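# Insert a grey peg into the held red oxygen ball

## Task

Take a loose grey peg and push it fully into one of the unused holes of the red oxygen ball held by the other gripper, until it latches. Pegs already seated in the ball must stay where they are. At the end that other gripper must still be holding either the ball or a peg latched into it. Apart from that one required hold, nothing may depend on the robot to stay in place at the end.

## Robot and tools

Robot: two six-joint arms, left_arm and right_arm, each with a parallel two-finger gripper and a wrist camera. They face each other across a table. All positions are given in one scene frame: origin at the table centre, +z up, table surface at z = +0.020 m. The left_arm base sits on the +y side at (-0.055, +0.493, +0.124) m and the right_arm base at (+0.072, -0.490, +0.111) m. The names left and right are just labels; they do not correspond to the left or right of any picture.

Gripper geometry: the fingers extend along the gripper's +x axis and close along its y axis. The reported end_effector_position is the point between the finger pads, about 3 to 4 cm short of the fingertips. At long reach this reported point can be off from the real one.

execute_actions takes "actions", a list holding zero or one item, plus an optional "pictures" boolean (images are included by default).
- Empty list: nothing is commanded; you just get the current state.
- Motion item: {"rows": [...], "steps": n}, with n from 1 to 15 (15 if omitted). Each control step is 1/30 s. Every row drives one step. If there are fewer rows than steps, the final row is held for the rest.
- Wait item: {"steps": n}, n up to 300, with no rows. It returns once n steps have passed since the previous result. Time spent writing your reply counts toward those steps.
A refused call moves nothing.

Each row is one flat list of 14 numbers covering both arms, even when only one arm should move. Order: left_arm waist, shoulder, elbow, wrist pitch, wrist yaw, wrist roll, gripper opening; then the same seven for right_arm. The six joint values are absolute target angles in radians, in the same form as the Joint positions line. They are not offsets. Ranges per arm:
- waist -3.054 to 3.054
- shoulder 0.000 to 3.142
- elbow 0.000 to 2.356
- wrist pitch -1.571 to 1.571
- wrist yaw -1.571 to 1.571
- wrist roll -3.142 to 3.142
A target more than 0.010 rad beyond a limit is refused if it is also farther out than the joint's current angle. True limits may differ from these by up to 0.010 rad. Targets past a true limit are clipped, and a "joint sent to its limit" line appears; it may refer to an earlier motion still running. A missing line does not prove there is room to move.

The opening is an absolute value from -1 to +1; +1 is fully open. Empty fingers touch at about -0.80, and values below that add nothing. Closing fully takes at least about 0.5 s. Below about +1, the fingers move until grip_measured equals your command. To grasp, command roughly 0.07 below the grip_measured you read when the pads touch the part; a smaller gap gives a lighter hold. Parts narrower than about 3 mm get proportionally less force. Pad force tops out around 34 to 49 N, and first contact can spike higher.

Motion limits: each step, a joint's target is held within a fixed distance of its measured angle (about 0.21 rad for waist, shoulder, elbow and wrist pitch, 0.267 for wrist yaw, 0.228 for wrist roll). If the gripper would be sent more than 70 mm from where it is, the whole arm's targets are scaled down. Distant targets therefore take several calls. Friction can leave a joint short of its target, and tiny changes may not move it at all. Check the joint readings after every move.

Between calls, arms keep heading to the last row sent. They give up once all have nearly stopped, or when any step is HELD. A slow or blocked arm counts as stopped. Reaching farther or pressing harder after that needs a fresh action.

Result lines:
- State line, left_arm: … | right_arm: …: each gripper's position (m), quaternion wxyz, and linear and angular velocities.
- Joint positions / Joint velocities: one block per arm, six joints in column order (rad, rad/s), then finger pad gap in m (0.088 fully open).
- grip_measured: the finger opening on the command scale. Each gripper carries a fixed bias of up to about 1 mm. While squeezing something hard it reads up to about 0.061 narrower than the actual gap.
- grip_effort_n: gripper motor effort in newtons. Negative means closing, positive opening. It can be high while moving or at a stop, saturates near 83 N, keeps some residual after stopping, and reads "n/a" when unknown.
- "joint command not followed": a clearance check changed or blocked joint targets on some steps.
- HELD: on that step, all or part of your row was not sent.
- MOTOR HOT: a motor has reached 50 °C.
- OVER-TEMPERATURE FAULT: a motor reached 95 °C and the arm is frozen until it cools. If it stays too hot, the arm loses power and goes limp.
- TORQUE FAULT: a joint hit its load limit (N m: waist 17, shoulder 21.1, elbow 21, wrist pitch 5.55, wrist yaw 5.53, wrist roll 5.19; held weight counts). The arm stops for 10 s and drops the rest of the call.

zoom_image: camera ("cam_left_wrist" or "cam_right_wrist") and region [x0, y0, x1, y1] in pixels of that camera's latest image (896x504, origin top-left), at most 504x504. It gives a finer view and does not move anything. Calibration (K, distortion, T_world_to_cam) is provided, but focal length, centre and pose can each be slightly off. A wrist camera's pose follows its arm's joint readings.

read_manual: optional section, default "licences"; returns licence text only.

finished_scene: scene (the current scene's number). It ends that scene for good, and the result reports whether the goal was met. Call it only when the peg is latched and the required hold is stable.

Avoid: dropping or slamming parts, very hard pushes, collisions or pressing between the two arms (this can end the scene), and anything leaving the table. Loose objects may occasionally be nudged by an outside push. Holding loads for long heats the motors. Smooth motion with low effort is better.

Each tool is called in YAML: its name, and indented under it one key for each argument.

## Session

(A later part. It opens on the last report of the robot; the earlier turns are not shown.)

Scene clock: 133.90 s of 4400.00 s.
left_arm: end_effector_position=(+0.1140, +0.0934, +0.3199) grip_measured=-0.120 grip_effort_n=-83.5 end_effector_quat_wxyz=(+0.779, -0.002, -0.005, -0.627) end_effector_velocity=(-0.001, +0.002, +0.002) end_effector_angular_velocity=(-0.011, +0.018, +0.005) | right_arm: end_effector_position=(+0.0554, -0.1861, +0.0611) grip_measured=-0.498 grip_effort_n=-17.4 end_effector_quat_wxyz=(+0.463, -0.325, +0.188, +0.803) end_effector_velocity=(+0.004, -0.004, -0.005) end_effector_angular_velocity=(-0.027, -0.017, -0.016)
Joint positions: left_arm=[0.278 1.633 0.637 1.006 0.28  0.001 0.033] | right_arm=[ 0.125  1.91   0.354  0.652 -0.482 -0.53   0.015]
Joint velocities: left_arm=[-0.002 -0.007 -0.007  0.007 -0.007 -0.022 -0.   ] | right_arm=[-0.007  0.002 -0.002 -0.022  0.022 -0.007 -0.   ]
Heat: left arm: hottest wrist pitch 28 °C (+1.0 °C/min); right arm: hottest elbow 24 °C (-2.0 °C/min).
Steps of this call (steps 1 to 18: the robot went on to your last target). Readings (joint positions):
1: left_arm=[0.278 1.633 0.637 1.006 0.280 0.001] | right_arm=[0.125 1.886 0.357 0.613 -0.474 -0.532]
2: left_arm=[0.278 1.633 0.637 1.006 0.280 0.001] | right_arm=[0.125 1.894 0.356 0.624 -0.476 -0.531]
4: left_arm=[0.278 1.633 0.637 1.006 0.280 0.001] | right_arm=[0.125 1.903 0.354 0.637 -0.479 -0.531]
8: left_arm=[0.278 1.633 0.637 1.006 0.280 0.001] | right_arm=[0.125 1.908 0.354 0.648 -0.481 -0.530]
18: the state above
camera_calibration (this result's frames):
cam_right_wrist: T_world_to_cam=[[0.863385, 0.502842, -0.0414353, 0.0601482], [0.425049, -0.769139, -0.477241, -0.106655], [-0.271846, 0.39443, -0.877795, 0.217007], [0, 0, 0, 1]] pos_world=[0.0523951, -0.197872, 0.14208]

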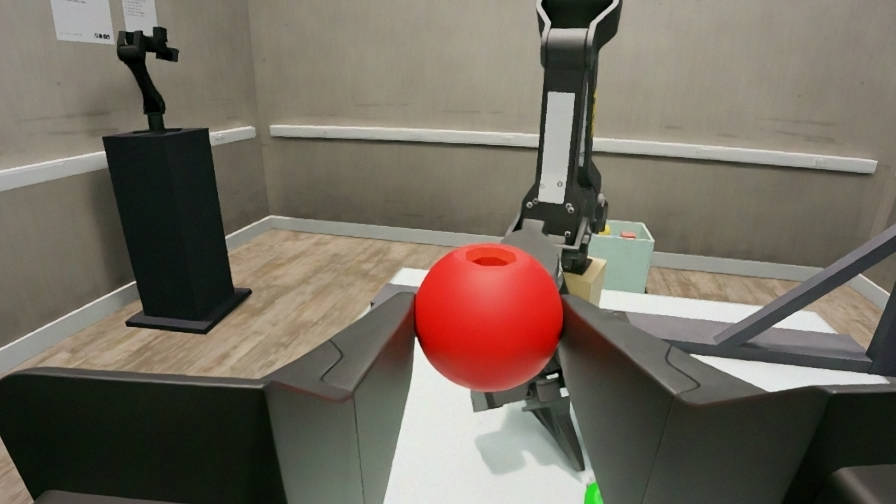

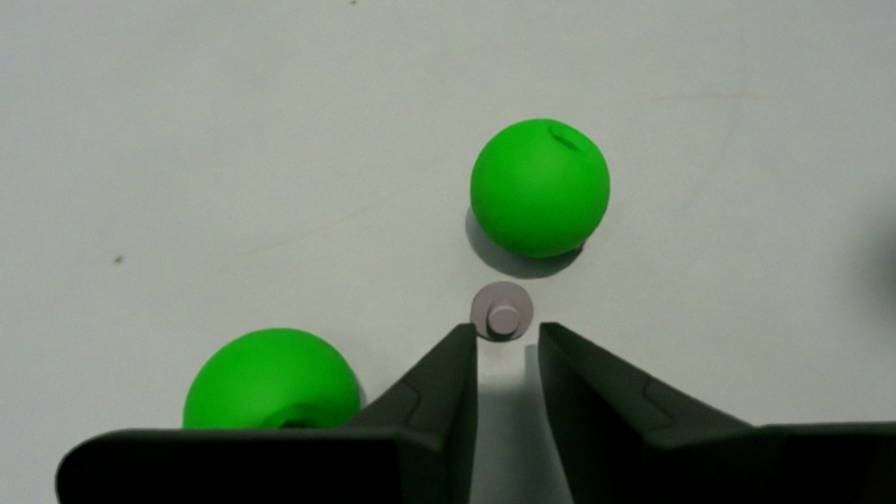

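execute_actions:
  actions:
    - {"rows": [[0.278,1.633,0.637,1.006,0.28,0.001,-0.18,0.129,1.921,0.355,0.653,-0.481,-0.528,-0.52],[0.278,1.633,0.637,1.006,0.28,0.001,-0.18,0.13,1.923,0.362,0.655,-0.478,-0.527,-0.54],[0.278,1.633,0.637,1.006,0.28,0.001,-0.18,0.1316,1.9278,0.3646,0.6582,-0.4764,-0.526,-0.555],[0.278,1.633,0.637,1.006,0.28,0.001,-0.18,0.1334,1.9325,0.3664,0.6618,-0.4753,-0.524,-0.555],[0.278,1.633,0.637,1.006,0.28,0.001,-0.18,0.1355,1.938,0.3685,0.666,-0.474,-0.522,-0.555],[0.278,1.633,0.637,1.006,0.28,0.001,-0.18,0.1378,1.944,0.3709,0.6707,-0.4725,-0.52,-0.555],[0.278,1.633,0.637,1.006,0.28,0.001,-0.18,0.1403,1.9504,0.3733,0.6756,-0.471,-0.518,-0.555],[0.278,1.633,0.637,1.006,0.28,0.001,-0.18,0.1427,1.957,0.3759,0.6806,-0.4694,-0.516,-0.555],[0.278,1.633,0.637,1.006,0.28,0.001,-0.18,0.1452,1.9634,0.3783,0.6855,-0.4679,-0.514,-0.555],[0.278,1.633,0.637,1.006,0.28,0.001,-0.18,0.1475,1.9694,0.3807,0.6902,-0.4664,-0.512,-0.555],[0.278,1.633,0.637,1.006,0.28,0.001,-0.18,0.1496,1.9749,0.3828,0.6944,-0.4651,-0.51,-0.555],[0.278,1.633,0.637,1.006,0.28,0.001,-0.18,0.1514,1.9796,0.3846,0.698,-0.464,-0.508,-0.555],[0.278,1.633,0.637,1.006,0.28,0.001,-0.18,0.1528,1.9832,0.386,0.7008,-0.4632,-0.507,-0.555],[0.278,1.633,0.637,1.006,0.28,0.001,-0.18,0.1537,1.9856,0.3869,0.7026,-0.4626,-0.506,-0.555],[0.278,1.633,0.637,1.006,0.28,0.001,-0.18,0.154,1.9864,0.3872,0.7032,-0.4624,-0.506,-0.555]], "steps": 15}
  pictures: false

execute_actions:
  actions:
    - {"steps": 15}

zoom_image:
  camera: "cam_right_wrist"
  region: [455, 280, 555, 380]

zoom_image:
  camera: "cam_left_wrist"
  region: [550, 434, 620, 504]

Scene clock: 153.57 s of 4400.00 s.
left_arm: end_effector_position=(+0.1140, +0.0934, +0.3199) grip_measured=-0.120 grip_effort_n=-83.5 end_effector_quat_wxyz=(+0.779, -0.002, -0.005, -0.627) end_effector_velocity=(-0.000, +0.000, -0.005) end_effector_angular_velocity=(+0.018, +0.018, +0.005) | right_arm: end_effector_position=(+0.0515, -0.1786, +0.0544) grip_measured=-0.552 grip_effort_n=-17.9 end_effector_quat_wxyz=(+0.463, -0.325, +0.187, +0.803) end_effector_velocity=(-0.009, +0.007, -0.014) end_effector_angular_velocity=(-0.003, -0.013, +0.023)
Joint positions: left_arm=[0.278 1.633 0.637 1.006 0.28  0.001 0.033] | right_arm=[ 0.148  1.967  0.378  0.695 -0.469 -0.511  0.012]
Joint velocities: left_arm=[-0.002 -0.002 -0.002 -0.022 -0.007 -0.007 -0.   ] | right_arm=[ 0.042  0.095  0.032  0.066  0.022  0.007 -0.   ]
Heat: left arm: hottest wrist pitch 29 °C (+2.0 °C/min); right arm: hottest shoulder 23 °C (-3.0 °C/min).
Steps of this call (steps 1 to 15: the robot went on to your last target; steps 16 to 90: nothing new was sent; then 16.17 s passed at rest; steps 91 to 105: all 15 steps of this action). Readings (joint positions):
91: left_arm=[0.278 1.633 0.637 1.006 0.280 0.001] | right_arm=[0.125 1.910 0.354 0.652 -0.482 -0.530]
92: left_arm=[0.278 1.633 0.637 1.006 0.280 0.001] | right_arm=[0.125 1.911 0.354 0.653 -0.482 -0.530]
94: left_arm=[0.278 1.633 0.637 1.006 0.280 0.001] | right_arm=[0.127 1.914 0.355 0.656 -0.482 -0.529]
98: left_arm=[0.278 1.633 0.637 1.006 0.280 0.001] | right_arm=[0.133 1.931 0.363 0.669 -0.478 -0.523]
105: the state above

Scene clock: 154.07 s of 4400.00 s.
left_arm: end_effector_position=(+0.1140, +0.0934, +0.3199) grip_measured=-0.120 grip_effort_n=-83.5 end_effector_quat_wxyz=(+0.779, -0.002, -0.005, -0.627) end_effector_velocity=(+0.002, +0.001, -0.002) end_effector_angular_velocity=(+0.002, +0.025, +0.010) | right_arm: end_effector_position=(+0.0509, -0.1773, +0.0538) grip_measured=-0.553 grip_effort_n=-17.9 end_effector_quat_wxyz=(+0.463, -0.324, +0.187, +0.804) end_effector_velocity=(-0.001, -0.002, +0.000) end_effector_angular_velocity=(-0.002, +0.013, +0.012)
Joint positions: left_arm=[0.278 1.633 0.637 1.006 0.28  0.001 0.033] | right_arm=[ 0.151  1.974  0.382  0.702 -0.468 -0.508  0.012]
Joint velocities: left_arm=[ 0.002 -0.002 -0.002 -0.007 -0.007 -0.022 -0.   ] | right_arm=[-0.007 -0.002 -0.002 -0.007 -0.022 -0.007  0.   ]
Heat: left arm: hottest wrist pitch 29 °C (+2.0 °C/min); right arm: hottest shoulder 23 °C (-3.0 °C/min).
Steps of this call (steps 1 to 15: the robot went on to your last target). Readings (joint positions):
1: left_arm=[0.278 1.633 0.637 1.006 0.280 0.001] | right_arm=[0.149 1.970 0.379 0.697 -0.469 -0.510]
2: left_arm=[0.278 1.633 0.637 1.006 0.280 0.001] | right_arm=[0.149 1.971 0.380 0.699 -0.468 -0.510]
4: left_arm=[0.278 1.633 0.637 1.006 0.280 0.001] | right_arm=[0.150 1.973 0.381 0.701 -0.468 -0.509]
8: left_arm=[0.278 1.633 0.637 1.006 0.280 0.001] | right_arm=[0.150 1.974 0.382 0.702 -0.468 -0.509]
15: the state above
All arms were judged still, so your last target was given up. Only a new action makes them travel on or press farther. Fingers that are still opening or closing keep moving.
camera_calibration (this result's frames):
cam_right_wrist: T_world_to_cam=[[0.862669, 0.504197, -0.0398463, 0.0594403], [0.425828, -0.766568, -0.48067, -0.100887], [-0.272898, 0.397692, -0.875996, 0.206494], [0, 0, 0, 1]] pos_world=[0.048035, -0.189427, 0.134763]

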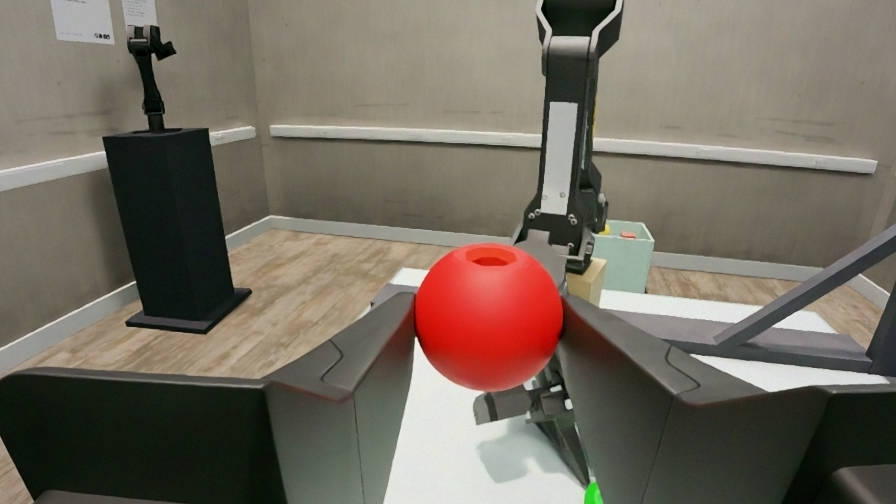

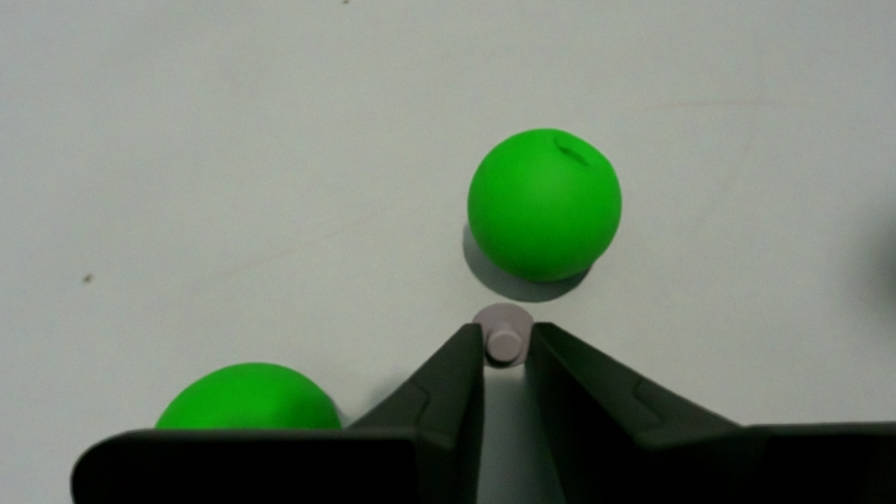

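Region (455, 280, 555, 380) of cam_right_wrist's 896x504 image, scaled by 5.040, with more detail than that image has.

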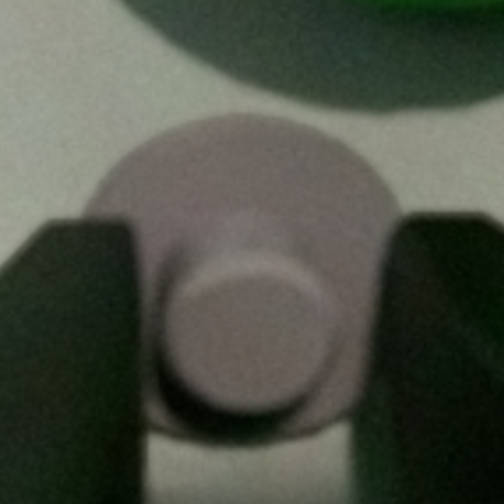

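Region (550, 434, 620, 504) of cam_left_wrist's 896x504 image, scaled by 7.200, with more detail than that image has.

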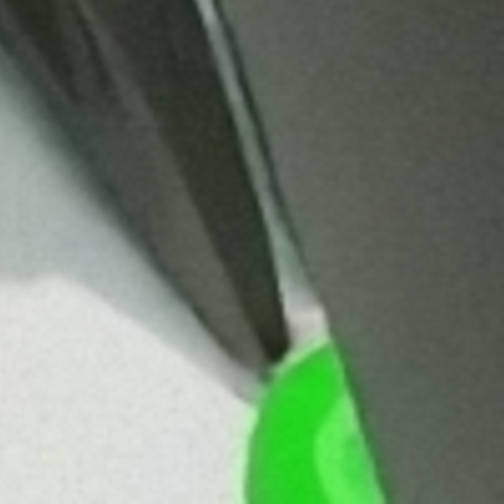

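execute_actions:
  actions:
    - {"rows": [[0.278,1.633,0.637,1.006,0.28,0.001,-0.18,0.1545,1.988,0.388,0.7032,-0.4624,-0.506,-0.555],[0.278,1.633,0.637,1.006,0.28,0.001,-0.18,0.1553,1.99,0.3893,0.7032,-0.4624,-0.506,-0.555],[0.278,1.633,0.637,1.006,0.28,0.001,-0.18,0.1562,1.9926,0.3908,0.7032,-0.4624,-0.506,-0.555],[0.278,1.633,0.637,1.006,0.28,0.001,-0.18,0.1571,1.9952,0.3924,0.7032,-0.4624,-0.506,-0.555],[0.278,1.633,0.637,1.006,0.28,0.001,-0.18,0.1578,1.9974,0.3937,0.7032,-0.4624,-0.506,-0.555],[0.278,1.633,0.637,1.006,0.28,0.001,-0.18,0.1583,1.9988,0.3945,0.7032,-0.4624,-0.506,-0.555]], "steps": 15}

zoom_image:
  camera: "cam_right_wrist"
  region: [455, 280, 555, 380]

Scene clock: 162.77 s of 4400.00 s.
left_arm: end_effector_position=(+0.1140, +0.0934, +0.3199) grip_measured=-0.120 grip_effort_n=-83.5 end_effector_quat_wxyz=(+0.779, -0.002, -0.005, -0.627) end_effector_velocity=(+0.002, +0.000, +0.000) end_effector_angular_velocity=(-0.003, +0.023, +0.019) | right_arm: end_effector_position=(+0.0502, -0.1750, +0.0533) grip_measured=-0.553 grip_effort_n=-17.9 end_effector_quat_wxyz=(+0.462, -0.324, +0.185, +0.805) end_effector_velocity=(-0.003, -0.004, -0.001) end_effector_angular_velocity=(-0.017, +0.016, +0.017)
Joint positions: left_arm=[0.278 1.633 0.637 1.006 0.28  0.001 0.033] | right_arm=[ 0.154  1.982  0.39   0.705 -0.468 -0.508  0.012]
Joint velocities: left_arm=[-0.002 -0.002  0.002 -0.007 -0.022 -0.022 -0.   ] | right_arm=[-0.002 -0.002 -0.002 -0.022 -0.022 -0.007 -0.   ]
Heat: left arm: hottest wrist pitch 29 °C (+1.0 °C/min); right arm: hottest wrist pitch 24 °C (-2.0 °C/min).
Steps of this call (steps 1 to 90: nothing new was sent; then 5.20 s passed at rest; steps 91 to 105: all 15 steps of this action). Readings (joint positions):
91: left_arm=[0.278 1.633 0.637 1.006 0.280 0.001] | right_arm=[0.151 1.974 0.382 0.703 -0.468 -0.508]
92: left_arm=[0.278 1.633 0.637 1.006 0.280 0.001] | right_arm=[0.151 1.975 0.382 0.703 -0.468 -0.508]
94: left_arm=[0.278 1.633 0.637 1.006 0.280 0.001] | right_arm=[0.151 1.977 0.384 0.704 -0.468 -0.508]
98: left_arm=[0.278 1.633 0.637 1.006 0.280 0.001] | right_arm=[0.153 1.981 0.389 0.705 -0.468 -0.508]
105: the state above
camera_calibration (this result's frames):
cam_right_wrist: T_world_to_cam=[[0.860948, 0.507259, -0.0381687, 0.059439], [0.428647, -0.763829, -0.482521, -0.0986487], [-0.273918, 0.399065, -0.875052, 0.205202], [0, 0, 0, 1]] pos_world=[0.0473201, -0.187391, 0.134231]

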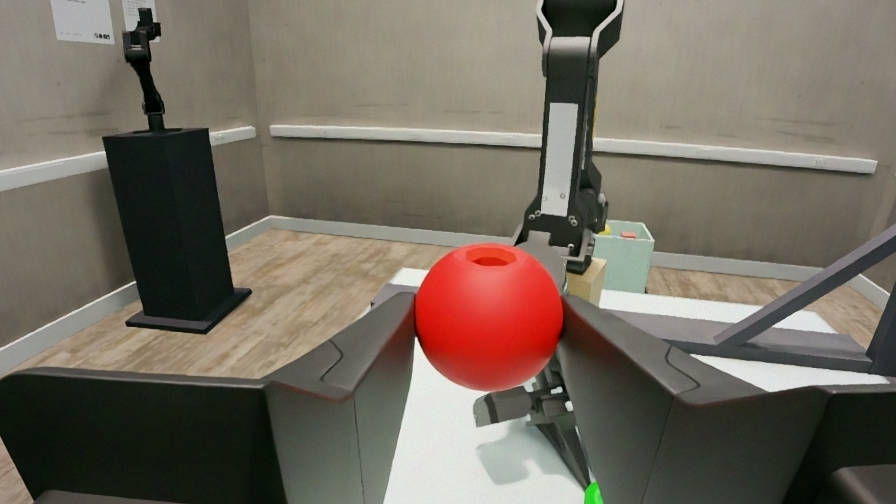

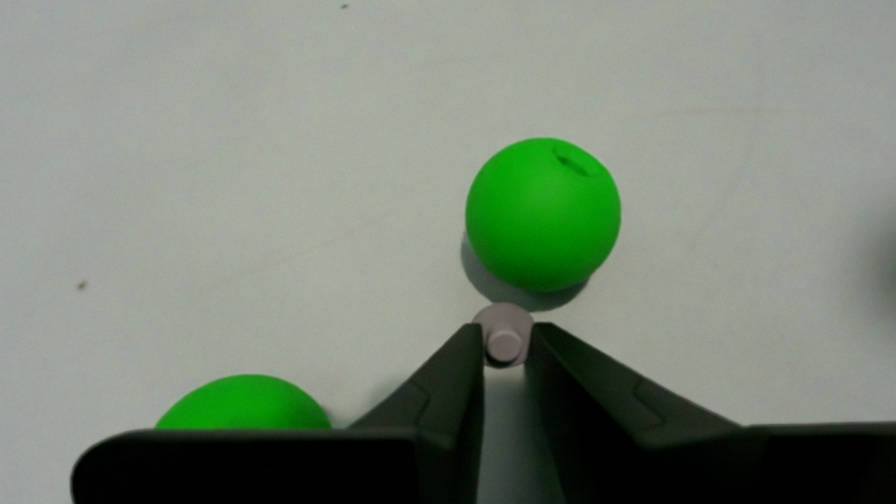

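Region (455, 280, 555, 380) of cam_right_wrist's 896x504 image, scaled by 5.040, with more detail than that image has.

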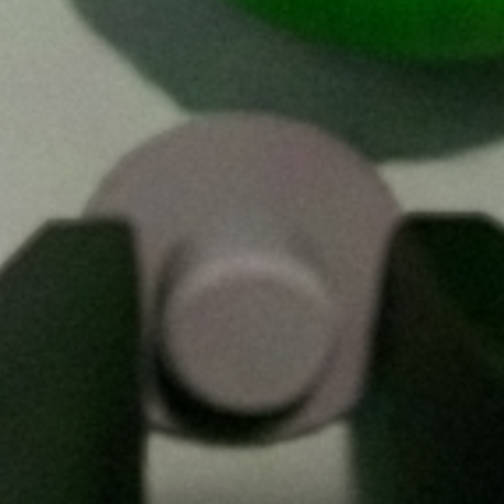

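execute_actions:
  actions:
    - {"rows": [[0.278,1.633,0.637,1.006,0.28,0.001,-0.18,0.157,1.994,0.393,0.704,-0.464,-0.506,-0.57],[0.278,1.633,0.637,1.006,0.28,0.001,-0.18,0.156,1.992,0.392,0.704,-0.466,-0.506,-0.585],[0.278,1.633,0.637,1.006,0.28,0.001,-0.18,0.156,1.992,0.392,0.704,-0.466,-0.506,-0.6],[0.278,1.633,0.637,1.006,0.28,0.001,-0.18,0.156,1.992,0.392,0.704,-0.466,-0.506,-0.615],[0.278,1.633,0.637,1.006,0.28,0.001,-0.18,0.156,1.992,0.392,0.704,-0.466,-0.506,-0.63],[0.278,1.633,0.637,1.006,0.28,0.001,-0.18,0.156,1.992,0.392,0.704,-0.466,-0.506,-0.645],[0.278,1.633,0.637,1.006,0.28,0.001,-0.18,0.156,1.992,0.392,0.704,-0.466,-0.506,-0.66],[0.278,1.633,0.637,1.006,0.28,0.001,-0.18,0.156,1.992,0.392,0.704,-0.466,-0.506,-0.675],[0.278,1.633,0.637,1.006,0.28,0.001,-0.18,0.156,1.992,0.392,0.704,-0.466,-0.506,-0.69],[0.278,1.633,0.637,1.006,0.28,0.001,-0.18,0.156,1.992,0.392,0.704,-0.466,-0.506,-0.7]], "steps": 15}
  pictures: false

execute_actions:
  actions:
    - {"steps": 8}

zoom_image:
  camera: "cam_right_wrist"
  region: [455, 280, 555, 380]

Scene clock: 167.67 s of 4400.00 s.
left_arm: end_effector_position=(+0.1140, +0.0934, +0.3199) grip_measured=-0.120 grip_effort_n=-83.5 end_effector_quat_wxyz=(+0.779, -0.002, -0.005, -0.627) end_effector_velocity=(+0.002, +0.000, -0.004) end_effector_angular_velocity=(+0.009, +0.013, +0.019) | right_arm: end_effector_position=(+0.0502, -0.1748, +0.0535) grip_measured=-0.684 grip_effort_n=-64.4 end_effector_quat_wxyz=(+0.462, -0.324, +0.185, +0.805) end_effector_velocity=(+0.001, -0.004, -0.002) end_effector_angular_velocity=(-0.024, +0.013, -0.008)
Joint positions: left_arm=[0.278 1.633 0.637 1.006 0.28  0.001 0.033] | right_arm=[ 0.154  1.982  0.39   0.706 -0.468 -0.508  0.005]
Joint velocities: left_arm=[-0.002  0.002 -0.002 -0.007 -0.022 -0.007 -0.   ] | right_arm=[-0.007 -0.002 -0.002 -0.022 -0.007  0.007 -0.003]
Heat: left arm: hottest wrist pitch 29 °C (+1.0 °C/min); right arm: hottest wrist pitch 24 °C (-1.0 °C/min).
Steps of this call (steps 1 to 15: the robot went on to your last target; steps 16 to 90: nothing new was sent; then 1.40 s passed at rest; steps 91 to 105: all 15 steps of this action). Readings (joint positions):
91: left_arm=[0.278 1.633 0.637 1.006 0.280 0.001] | right_arm=[0.154 1.982 0.390 0.706 -0.468 -0.508]
92: left_arm=[0.278 1.633 0.637 1.006 0.280 0.001] | right_arm=[0.154 1.982 0.390 0.706 -0.468 -0.508]
94: left_arm=[0.278 1.633 0.637 1.006 0.280 0.001] | right_arm=[0.154 1.982 0.390 0.706 -0.468 -0.508]
98: left_arm=[0.278 1.633 0.637 1.006 0.280 0.001] | right_arm=[0.154 1.982 0.390 0.706 -0.468 -0.508]
105: the state above

Scene clock: 167.93 s of 4400.00 s.
left_arm: end_effector_position=(+0.1140, +0.0934, +0.3199) grip_measured=-0.120 grip_effort_n=-83.5 end_effector_quat_wxyz=(+0.779, -0.002, -0.005, -0.627) end_effector_velocity=(-0.001, +0.002, -0.001) end_effector_angular_velocity=(+0.005, +0.011, +0.005) | right_arm: end_effector_position=(+0.0502, -0.1748, +0.0535) grip_measured=-0.689 grip_effort_n=-69.5 end_effector_quat_wxyz=(+0.462, -0.324, +0.185, +0.805) end_effector_velocity=(-0.005, -0.005, -0.001) end_effector_angular_velocity=(-0.020, +0.036, +0.016)
Joint positions: left_arm=[0.278 1.633 0.637 1.006 0.28  0.001 0.033] | right_arm=[ 0.154  1.982  0.39   0.706 -0.468 -0.508  0.005]
Joint velocities: left_arm=[-0.002 -0.007 -0.007 -0.007 -0.007 -0.007 -0.   ] | right_arm=[-0.002 -0.002 -0.002 -0.022 -0.037  0.007 -0.001]
Heat: left arm: hottest wrist pitch 29 °C (+1.0 °C/min); right arm: hottest wrist pitch 24 °C (-1.0 °C/min).
Steps of this call (steps 1 to 8: the robot went on to your last target). Readings (joint positions):
1: left_arm=[0.278 1.633 0.637 1.006 0.280 0.001] | right_arm=[0.154 1.982 0.390 0.706 -0.468 -0.508]
2: left_arm=[0.278 1.633 0.637 1.006 0.280 0.001] | right_arm=[0.154 1.982 0.390 0.706 -0.468 -0.508]
4: left_arm=[0.278 1.633 0.637 1.006 0.280 0.001] | right_arm=[0.154 1.982 0.390 0.706 -0.468 -0.508]
8: the state above
camera_calibration (this result's frames):
cam_right_wrist: T_world_to_cam=[[0.860952, 0.507288, -0.0376894, 0.0592886], [0.428701, -0.763465, -0.48305, -0.0983546], [-0.27382, 0.399725, -0.874781, 0.205326], [0, 0, 0, 1]] pos_world=[0.0473424, -0.187241, 0.13434]

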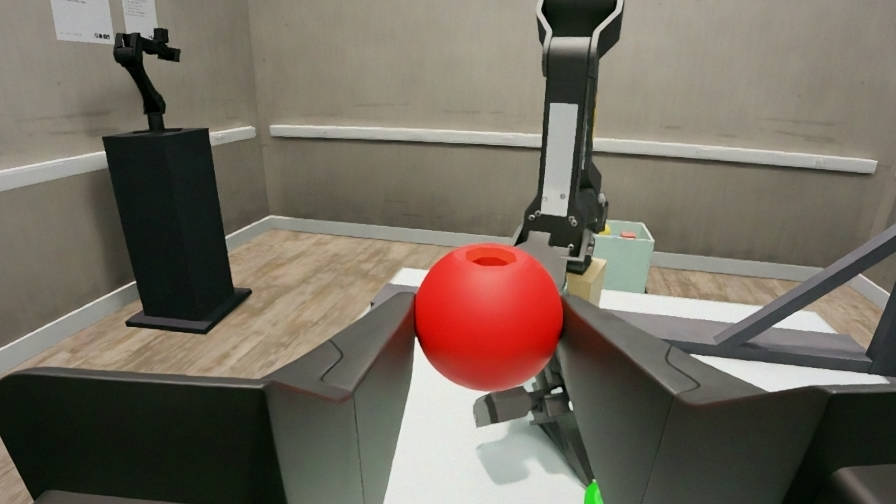

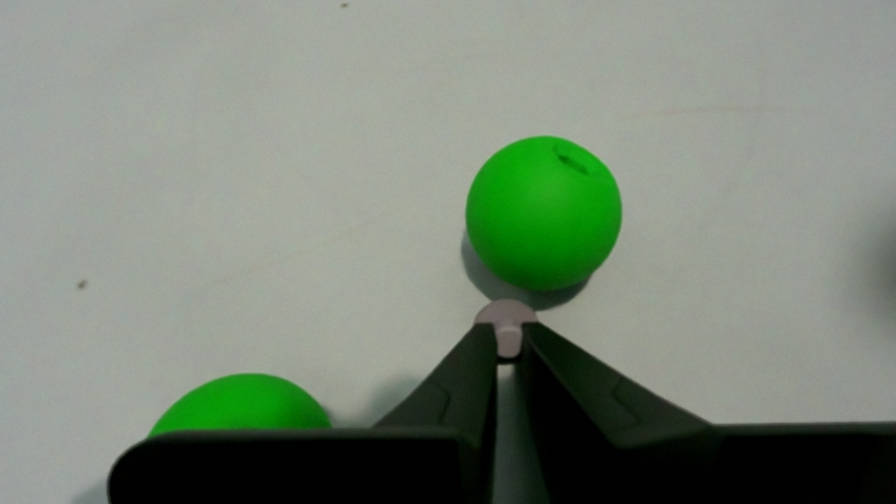

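Region (455, 280, 555, 380) of cam_right_wrist's 896x504 image, scaled by 5.040, with more detail than that image has.

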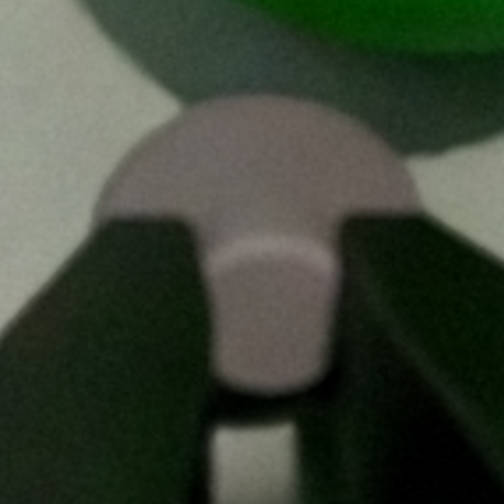

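zoom_image:
  camera: "cam_left_wrist"
  region: [405, 232, 573, 400]

zoom_image:
  camera: "cam_left_wrist"
  region: [448, 225, 532, 285]

Region (405, 232, 573, 400) of cam_left_wrist's 896x504 image, scaled by 3.000, with more detail than that image has.

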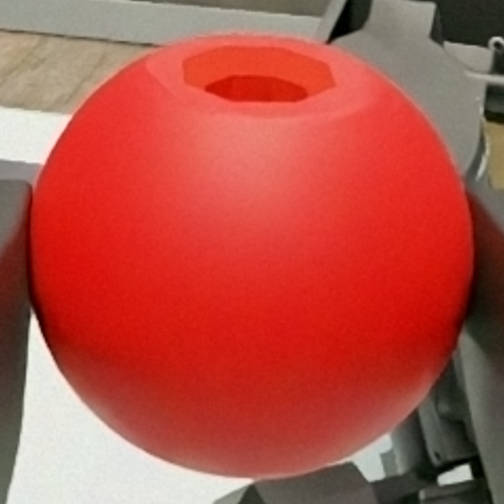

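Region (448, 225, 532, 285) of cam_left_wrist's 896x504 image, scaled by 6.000, with more detail than that image has; it fills the top 360 rows of this view, and the rest is white.

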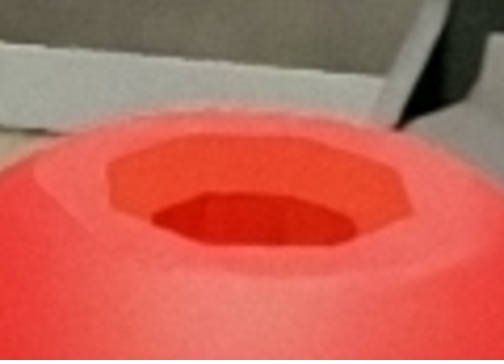

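execute_actions:
  actions:
    - {"rows": [[0.278,1.633,0.638,1.004,0.281,0.001,-0.18,0.156,1.971,0.392,0.704,-0.466,-0.506,-0.71],[0.277,1.634,0.64,0.999,0.283,0.001,-0.18,0.156,1.964,0.392,0.697,-0.466,-0.506,-0.71],[0.277,1.636,0.643,0.991,0.287,0.001,-0.18,0.156,1.952,0.392,0.684,-0.466,-0.506,-0.71],[0.276,1.638,0.648,0.979,0.293,0.001,-0.18,0.156,1.937,0.392,0.666,-0.466,-0.506,-0.71],[0.274,1.64,0.654,0.965,0.3,0.001,-0.18,0.156,1.919,0.392,0.644,-0.466,-0.506,-0.71],[0.273,1.643,0.661,0.948,0.309,0.001,-0.18,0.156,1.898,0.392,0.619,-0.466,-0.506,-0.71],[0.271,1.646,0.669,0.928,0.319,0.001,-0.18,0.156,1.875,0.392,0.59,-0.466,-0.506,-0.71],[0.269,1.65,0.679,0.905,0.33,0.001,-0.18,0.156,1.851,0.392,0.56,-0.466,-0.506,-0.71],[0.266,1.655,0.689,0.879,0.342,0.001,-0.18,0.156,1.827,0.392,0.528,-0.466,-0.506,-0.71],[0.264,1.66,0.7,0.852,0.356,0.001,-0.18,0.156,1.803,0.392,0.497,-0.466,-0.506,-0.71],[0.261,1.665,0.713,0.822,0.371,0.001,-0.18,0.156,1.779,0.392,0.465,-0.466,-0.506,-0.71],[0.258,1.67,0.726,0.789,0.386,0.001,-0.18,0.156,1.756,0.392,0.435,-0.466,-0.506,-0.71],[0.255,1.676,0.74,0.755,0.403,0.001,-0.18,0.156,1.735,0.392,0.406,-0.466,-0.506,-0.71],[0.251,1.682,0.755,0.719,0.421,0.001,-0.18,0.156,1.717,0.392,0.381,-0.466,-0.506,-0.71],[0.248,1.689,0.771,0.68,0.44,0.001,-0.18,0.156,1.702,0.392,0.359,-0.466,-0.506,-0.71]], "steps": 15}
  pictures: false

execute_actions:
  actions:
    - {"rows": [[0.244,1.696,0.787,0.64,0.46,0.001,-0.18,0.156,1.69,0.392,0.341,-0.466,-0.506,-0.71],[0.24,1.703,0.804,0.599,0.48,0.001,-0.18,0.157,1.683,0.392,0.328,-0.466,-0.506,-0.71],[0.236,1.71,0.822,0.556,0.501,0.001,-0.18,0.162,1.68,0.392,0.322,-0.466,-0.506,-0.71],[0.232,1.718,0.84,0.511,0.523,0.001,-0.18,0.169,1.68,0.393,0.321,-0.465,-0.508,-0.71],[0.227,1.726,0.859,0.466,0.545,0.001,-0.18,0.178,1.68,0.396,0.324,-0.463,-0.512,-0.71],[0.223,1.734,0.878,0.419,0.569,0.001,-0.18,0.19,1.68,0.4,0.33,-0.459,-0.519,-0.71],[0.219,1.742,0.898,0.371,0.592,0.001,-0.18,0.203,1.68,0.406,0.337,-0.454,-0.529,-0.71],[0.214,1.75,0.918,0.322,0.616,0.001,-0.18,0.219,1.68,0.413,0.346,-0.448,-0.541,-0.71],[0.209,1.759,0.938,0.272,0.64,0.001,-0.18,0.236,1.68,0.422,0.357,-0.44,-0.556,-0.71],[0.205,1.768,0.959,0.222,0.665,0.001,-0.18,0.254,1.68,0.432,0.37,-0.431,-0.572,-0.71],[0.2,1.776,0.98,0.171,0.69,0.001,-0.18,0.274,1.68,0.443,0.384,-0.421,-0.591,-0.71],[0.195,1.785,1.001,0.12,0.715,0.001,-0.18,0.295,1.68,0.455,0.4,-0.41,-0.612,-0.71],[0.19,1.794,1.022,0.068,0.741,0.001,-0.18,0.316,1.68,0.469,0.417,-0.399,-0.634,-0.71],[0.185,1.803,1.043,0.016,0.766,0.001,-0.18,0.338,1.68,0.483,0.435,-0.386,-0.658,-0.71],[0.181,1.812,1.065,-0.036,0.792,0.001,-0.18,0.361,1.68,0.498,0.454,-0.373,-0.683,-0.71]], "steps": 15}
  pictures: false

execute_actions:
  actions:
    - {"rows": [[0.176,1.821,1.086,-0.088,0.818,0.001,-0.18,0.383,1.681,0.514,0.474,-0.359,-0.71,-0.71],[0.171,1.83,1.107,-0.14,0.843,0.001,-0.18,0.406,1.683,0.531,0.495,-0.344,-0.738,-0.71],[0.166,1.839,1.128,-0.192,0.869,0.001,-0.18,0.428,1.687,0.549,0.517,-0.329,-0.767,-0.71],[0.161,1.848,1.149,-0.243,0.894,0.001,-0.18,0.451,1.692,0.566,0.539,-0.313,-0.796,-0.71],[0.156,1.856,1.17,-0.294,0.919,0.001,-0.18,0.472,1.698,0.585,0.562,-0.297,-0.827,-0.71],[0.152,1.865,1.191,-0.344,0.944,0.001,-0.18,0.493,1.706,0.603,0.586,-0.281,-0.858,-0.71],[0.147,1.874,1.211,-0.394,0.968,0.001,-0.18,0.512,1.714,0.622,0.61,-0.264,-0.889,-0.71],[0.142,1.882,1.231,-0.443,0.992,0.001,-0.18,0.531,1.724,0.641,0.634,-0.248,-0.921,-0.71],[0.138,1.89,1.251,-0.491,1.015,0.001,-0.18,0.548,1.734,0.661,0.658,-0.231,-0.953,-0.71],[0.134,1.898,1.27,-0.538,1.039,0.001,-0.18,0.563,1.744,0.68,0.682,-0.214,-0.985,-0.71],[0.129,1.906,1.289,-0.583,1.061,0.001,-0.18,0.577,1.756,0.699,0.706,-0.198,-1.017,-0.71],[0.125,1.914,1.307,-0.628,1.083,0.001,-0.18,0.588,1.767,0.718,0.73,-0.181,-1.048,-0.71],[0.121,1.921,1.325,-0.671,1.104,0.001,-0.18,0.598,1.779,0.736,0.753,-0.165,-1.079,-0.71],[0.117,1.928,1.342,-0.712,1.124,0.001,-0.18,0.605,1.792,0.755,0.776,-0.149,-1.11,-0.71],[0.113,1.935,1.358,-0.752,1.144,0.001,-0.18,0.609,1.804,0.772,0.799,-0.133,-1.139,-0.71]], "steps": 15}
  pictures: false

execute_actions:
  actions:
    - {"rows": [[0.11,1.942,1.374,-0.791,1.163,0.001,-0.18,0.6105,1.816,0.79,0.82,-0.118,-1.168,-0.71],[0.106,1.948,1.389,-0.827,1.181,0.001,-0.18,0.6105,1.829,0.807,0.841,-0.103,-1.196,-0.71],[0.103,1.954,1.403,-0.861,1.198,0.001,-0.18,0.6105,1.841,0.823,0.862,-0.089,-1.223,-0.71],[0.1,1.959,1.416,-0.894,1.213,0.001,-0.18,0.6105,1.852,0.838,0.881,-0.076,-1.248,-0.71],[0.097,1.964,1.429,-0.924,1.228,0.001,-0.18,0.6105,1.864,0.852,0.899,-0.063,-1.272,-0.71],[0.095,1.969,1.44,-0.951,1.242,0.001,-0.18,0.6105,1.874,0.866,0.916,-0.052,-1.294,-0.71],[0.092,1.974,1.45,-0.977,1.254,0.001,-0.18,0.6105,1.884,0.878,0.931,-0.041,-1.315,-0.71],[0.09,1.978,1.46,-1.0,1.265,0.001,-0.18,0.6105,1.894,0.889,0.945,-0.031,-1.334,-0.71],[0.088,1.981,1.468,-1.02,1.275,0.001,-0.18,0.6105,1.902,0.899,0.958,-0.022,-1.35,-0.71],[0.087,1.984,1.475,-1.037,1.284,0.001,-0.18,0.6105,1.91,0.908,0.969,-0.014,-1.365,-0.71],[0.085,1.986,1.481,-1.051,1.291,0.001,-0.18,0.6105,1.916,0.915,0.978,-0.008,-1.377,-0.71],[0.084,1.988,1.486,-1.063,1.297,0.001,-0.18,0.6105,1.921,0.921,0.986,-0.003,-1.387,-0.71],[0.084,1.99,1.489,-1.071,1.301,0.001,-0.18,0.6105,1.925,0.925,0.991,0.001,-1.394,-0.71],[0.083,1.991,1.491,-1.076,1.303,0.001,-0.18,0.6105,1.927,0.928,0.994,0.003,-1.398,-0.71],[0.083,1.991,1.492,-1.078,1.304,0.001,-0.18,0.6105,1.928,0.929,0.9955,0.004,-1.4,-0.71]], "steps": 15}
  pictures: false

execute_actions:
  actions:
    - {"steps": 15}

Scene clock: 280.00 s of 4400.00 s.
left_arm: end_effector_position=(+0.0967, +0.0755, +0.2944) grip_measured=-0.120 grip_effort_n=-83.5 end_effector_quat_wxyz=(+0.735, +0.028, +0.076, -0.674) end_effector_velocity=(-0.085, -0.072, -0.110) end_effector_angular_velocity=(+0.639, +0.411, -0.566) | right_arm: end_effector_position=(+0.0486, -0.1857, +0.0826) grip_measured=-0.698 grip_effort_n=-78.8 end_effector_quat_wxyz=(+0.453, -0.332, +0.206, +0.801) end_effector_velocity=(-0.007, -0.047, +0.074) end_effector_angular_velocity=(-0.168, +0.027, +0.007)
Joint positions: left_arm=[0.26  1.66  0.723 0.774 0.392 0.001 0.033] | right_arm=[ 0.154  1.761  0.39   0.434 -0.468 -0.508  0.005]
Joint velocities: left_arm=[-0.095  0.173  0.403 -0.989  0.476  0.007 -0.001] | right_arm=[-0.002 -0.598 -0.002 -0.769 -0.007 -0.007 -0.   ]
Heat: left arm: hottest wrist pitch 30 °C (+1.0 °C/min); right arm: hottest wrist pitch 24 °C (+0.0 °C/min).
Steps of this call (steps 1 to 15: the robot went on to your last target; steps 16 to 90: nothing new was sent; then 108.57 s passed at rest; steps 91 to 105: all 15 steps of this action). Readings (joint positions):
91: left_arm=[0.278 1.633 0.637 1.006 0.280 0.001] | right_arm=[0.154 1.982 0.390 0.706 -0.468 -0.508]
92: left_arm=[0.278 1.633 0.637 1.006 0.280 0.001] | right_arm=[0.154 1.981 0.390 0.705 -0.468 -0.508]
94: left_arm=[0.278 1.633 0.637 0.999 0.281 0.001] | right_arm=[0.154 1.972 0.390 0.691 -0.468 -0.508]
98: left_arm=[0.277 1.634 0.648 0.951 0.304 0.001] | right_arm=[0.154 1.914 0.390 0.624 -0.468 -0.508]
105: the state above

Scene clock: 280.50 s of 4400.00 s.
left_arm: end_effector_position=(+0.0283, +0.0585, +0.2437) grip_measured=-0.120 grip_effort_n=-83.5 end_effector_quat_wxyz=(+0.559, +0.072, +0.321, -0.761) end_effector_velocity=(-0.168, +0.019, -0.053) end_effector_angular_velocity=(+0.864, +0.878, -0.714) | right_arm: end_effector_position=(+0.0135, -0.1618, +0.1130) grip_measured=-0.698 grip_effort_n=-78.8 end_effector_quat_wxyz=(+0.413, -0.364, +0.086, +0.830) end_effector_velocity=(-0.157, +0.195, +0.166) end_effector_angular_velocity=(+1.131, -0.622, +0.821)
Joint positions: left_arm=[0.197 1.775 0.996 0.108 0.719 0.001 0.033] | right_arm=[ 0.299  1.689  0.452  0.41  -0.407 -0.623  0.005]
Joint velocities: left_arm=[-0.149  0.261  0.623 -1.502  0.725 -0.007 -0.   ] | right_arm=[ 0.613 -0.012  0.398  0.476  0.315 -0.623 -0.   ]
Heat: left arm: hottest wrist pitch 30 °C (+1.0 °C/min); right arm: hottest wrist pitch 24 °C (+0.0 °C/min).
Steps of this call (steps 1 to 15: all 15 steps of this action). Readings (joint positions):
1: left_arm=[0.257 1.666 0.737 0.739 0.409 0.001] | right_arm=[0.154 1.742 0.390 0.410 -0.468 -0.508]
2: left_arm=[0.254 1.673 0.752 0.703 0.427 0.001] | right_arm=[0.154 1.726 0.390 0.388 -0.468 -0.508]
4: left_arm=[0.246 1.686 0.783 0.625 0.465 0.001] | right_arm=[0.156 1.705 0.390 0.358 -0.468 -0.508]
8: left_arm=[0.230 1.716 0.855 0.451 0.550 0.001] | right_arm=[0.183 1.692 0.393 0.341 -0.461 -0.519]
15: the state above

Scene clock: 281.00 s of 4400.00 s.
left_arm: end_effector_position=(-0.0492, +0.0840, +0.2572) grip_measured=-0.120 grip_effort_n=-83.5 end_effector_quat_wxyz=(+0.331, +0.042, +0.576, -0.747) end_effector_velocity=(-0.116, +0.053, +0.087) end_effector_angular_velocity=(+0.713, +0.864, -0.330) | right_arm: end_effector_position=(-0.0790, -0.0649, +0.2267) grip_measured=-0.698 grip_effort_n=-78.8 end_effector_quat_wxyz=(+0.392, -0.359, -0.333, +0.779) end_effector_velocity=(-0.111, +0.160, +0.191) end_effector_angular_velocity=(+1.259, -0.661, +0.120)
Joint positions: left_arm=[ 0.127  1.9    1.298 -0.63   1.081  0.001  0.033] | right_arm=[ 0.582  1.758  0.715  0.735 -0.183 -1.052  0.005]
Joint velocities: left_arm=[-0.125  0.212  0.525 -1.282  0.608  0.007 -0.   ] | right_arm=[ 0.291  0.339  0.535  0.667  0.462 -0.901 -0.   ]
Heat: left arm: hottest wrist pitch 30 °C (+1.0 °C/min); right arm: hottest wrist pitch 24 °C (+0.0 °C/min).
Steps of this call (steps 1 to 15: all 15 steps of this action). Readings (joint positions):
1: left_arm=[0.192 1.783 1.017 0.056 0.744 0.001] | right_arm=[0.320 1.689 0.467 0.426 -0.395 -0.645]
2: left_arm=[0.188 1.792 1.037 0.005 0.769 0.001] | right_arm=[0.341 1.689 0.481 0.444 -0.383 -0.669]
4: left_arm=[0.178 1.810 1.079 -0.098 0.820 0.001] | right_arm=[0.385 1.689 0.513 0.482 -0.356 -0.721]
8: left_arm=[0.159 1.845 1.163 -0.302 0.920 0.001] | right_arm=[0.471 1.694 0.583 0.571 -0.296 -0.836]
15: the state above

Scene clock: 281.50 s of 4400.00 s.
left_arm: end_effector_position=(-0.0821, +0.0980, +0.2957) grip_measured=-0.120 grip_effort_n=-83.5 end_effector_quat_wxyz=(+0.207, -0.008, +0.699, -0.685) end_effector_velocity=(-0.016, +0.008, +0.028) end_effector_angular_velocity=(+0.168, +0.183, -0.027) | right_arm: end_effector_position=(-0.0821, -0.0053, +0.2882) grip_measured=-0.698 grip_effort_n=-78.8 end_effector_quat_wxyz=(+0.450, -0.377, -0.511, +0.628) end_effector_velocity=(+0.005, +0.036, +0.029) end_effector_angular_velocity=(+0.236, -0.181, -0.104)
Joint positions: left_arm=[ 0.088  1.971  1.471 -1.049  1.288  0.001  0.033] | right_arm=[ 0.607  1.902  0.909  0.978 -0.012 -1.376  0.005]
Joint velocities: left_arm=[-0.022  0.046  0.11  -0.286  0.125  0.007 -0.   ] | right_arm=[ 0.002  0.12   0.134  0.154  0.11  -0.242 -0.   ]
Heat: left arm: hottest wrist pitch 30 °C (+1.0 °C/min); right arm: hottest wrist pitch 25 °C (+1.0 °C/min).
Steps of this call (steps 1 to 15: all 15 steps of this action). Readings (joint positions):
1: left_arm=[0.123 1.907 1.316 -0.672 1.102 0.001] | right_arm=[0.591 1.770 0.733 0.757 -0.168 -1.082]
2: left_arm=[0.119 1.915 1.332 -0.713 1.123 0.001] | right_arm=[0.597 1.782 0.750 0.779 -0.152 -1.112]
4: left_arm=[0.112 1.927 1.364 -0.789 1.160 0.001] | right_arm=[0.604 1.806 0.785 0.823 -0.121 -1.169]
8: left_arm=[0.100 1.949 1.417 -0.918 1.223 0.001] | right_arm=[0.606 1.850 0.845 0.898 -0.068 -1.269]
15: the state above

Scene clock: 282.00 s of 4400.00 s.
left_arm: end_effector_position=(-0.0834, +0.0986, +0.2984) grip_measured=-0.120 grip_effort_n=-83.5 end_effector_quat_wxyz=(+0.200, -0.012, +0.706, -0.679) end_effector_velocity=(-0.001, +0.002, -0.003) end_effector_angular_velocity=(+0.034, -0.012, +0.003) | right_arm: end_effector_position=(-0.0816, -0.0023, +0.2910) grip_measured=-0.698 grip_effort_n=-78.8 end_effector_quat_wxyz=(+0.453, -0.380, -0.519, +0.617) end_effector_velocity=(+0.000, -0.001, -0.002) end_effector_angular_velocity=(-0.019, +0.002, +0.005)
Joint positions: left_arm=[ 0.086  1.976  1.482 -1.075  1.3    0.001  0.033] | right_arm=[ 0.607  1.913  0.92   0.995 -0.001 -1.397  0.005]
Joint velocities: left_arm=[-0.002 -0.002 -0.002 -0.007 -0.022 -0.022 -0.   ] | right_arm=[-0.002 -0.007 -0.002 -0.022 -0.007  0.007 -0.   ]
Heat: left arm: hottest wrist pitch 30 °C (+1.0 °C/min); right arm: hottest wrist pitch 25 °C (+1.0 °C/min).
Steps of this call (steps 1 to 15: the robot went on to your last target). Readings (joint positions):
1: left_arm=[0.087 1.973 1.474 -1.056 1.292 0.001] | right_arm=[0.607 1.906 0.913 0.983 -0.009 -1.382]
2: left_arm=[0.086 1.973 1.477 -1.061 1.294 0.001] | right_arm=[0.607 1.908 0.915 0.986 -0.006 -1.386]
4: left_arm=[0.086 1.974 1.479 -1.068 1.297 0.001] | right_arm=[0.607 1.910 0.917 0.990 -0.003 -1.392]
8: left_arm=[0.086 1.976 1.481 -1.073 1.300 0.001] | right_arm=[0.607 1.912 0.919 0.994 -0.001 -1.396]
15: the state above
camera_calibration (this result's frames):
cam_left_wrist: T_world_to_cam=[[-0.26043, -0.0974978, 0.960557, -0.286273], [0.0437343, 0.992676, 0.112615, -0.0995184], [-0.964502, 0.0713377, -0.254258, 0.06613], [0, 0, 0, 1]] pos_world=[-0.0064191, 0.066161, 0.303003]
cam_right_wrist: T_world_to_cam=[[0.18074, 0.0867142, 0.979701, -0.258261], [0.983432, -0.00181624, -0.181268, 0.163768], [-0.0139391, 0.996232, -0.0856058, 0.100958], [0, 0, 0, 1]] pos_world=[-0.112969, -0.0778849, 0.291347]

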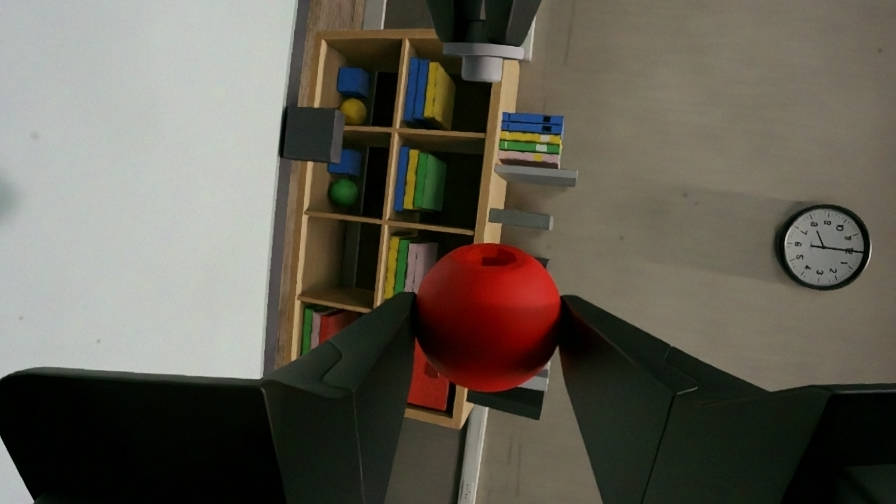

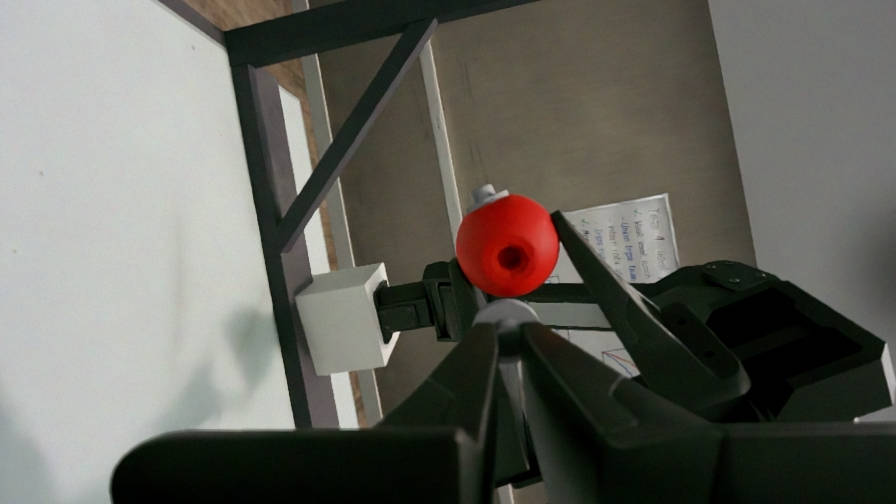

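zoom_image:
  camera: "cam_left_wrist"
  region: [420, 0, 546, 100]

zoom_image:
  camera: "cam_right_wrist"
  region: [430, 180, 598, 348]

Region (420, 0, 546, 100) of cam_left_wrist's 896x504 image, scaled by 4.000, with more detail than that image has; it fills the top 400 rows of this view, and the rest is white.

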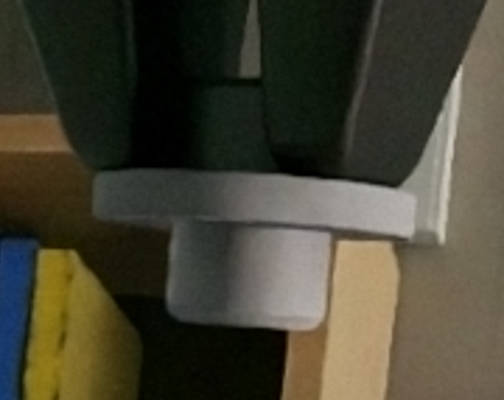

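Region (430, 180, 598, 348) of cam_right_wrist's 896x504 image, scaled by 3.000, with more detail than that image has.

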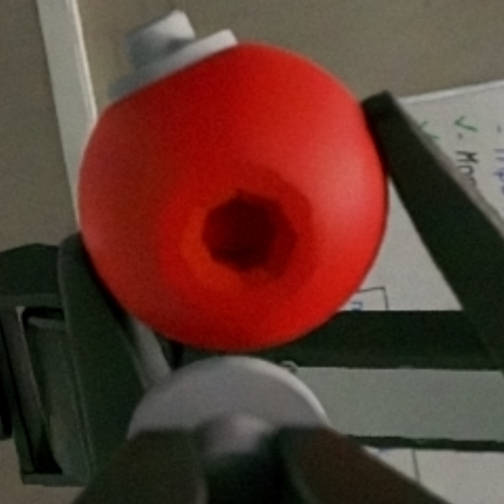

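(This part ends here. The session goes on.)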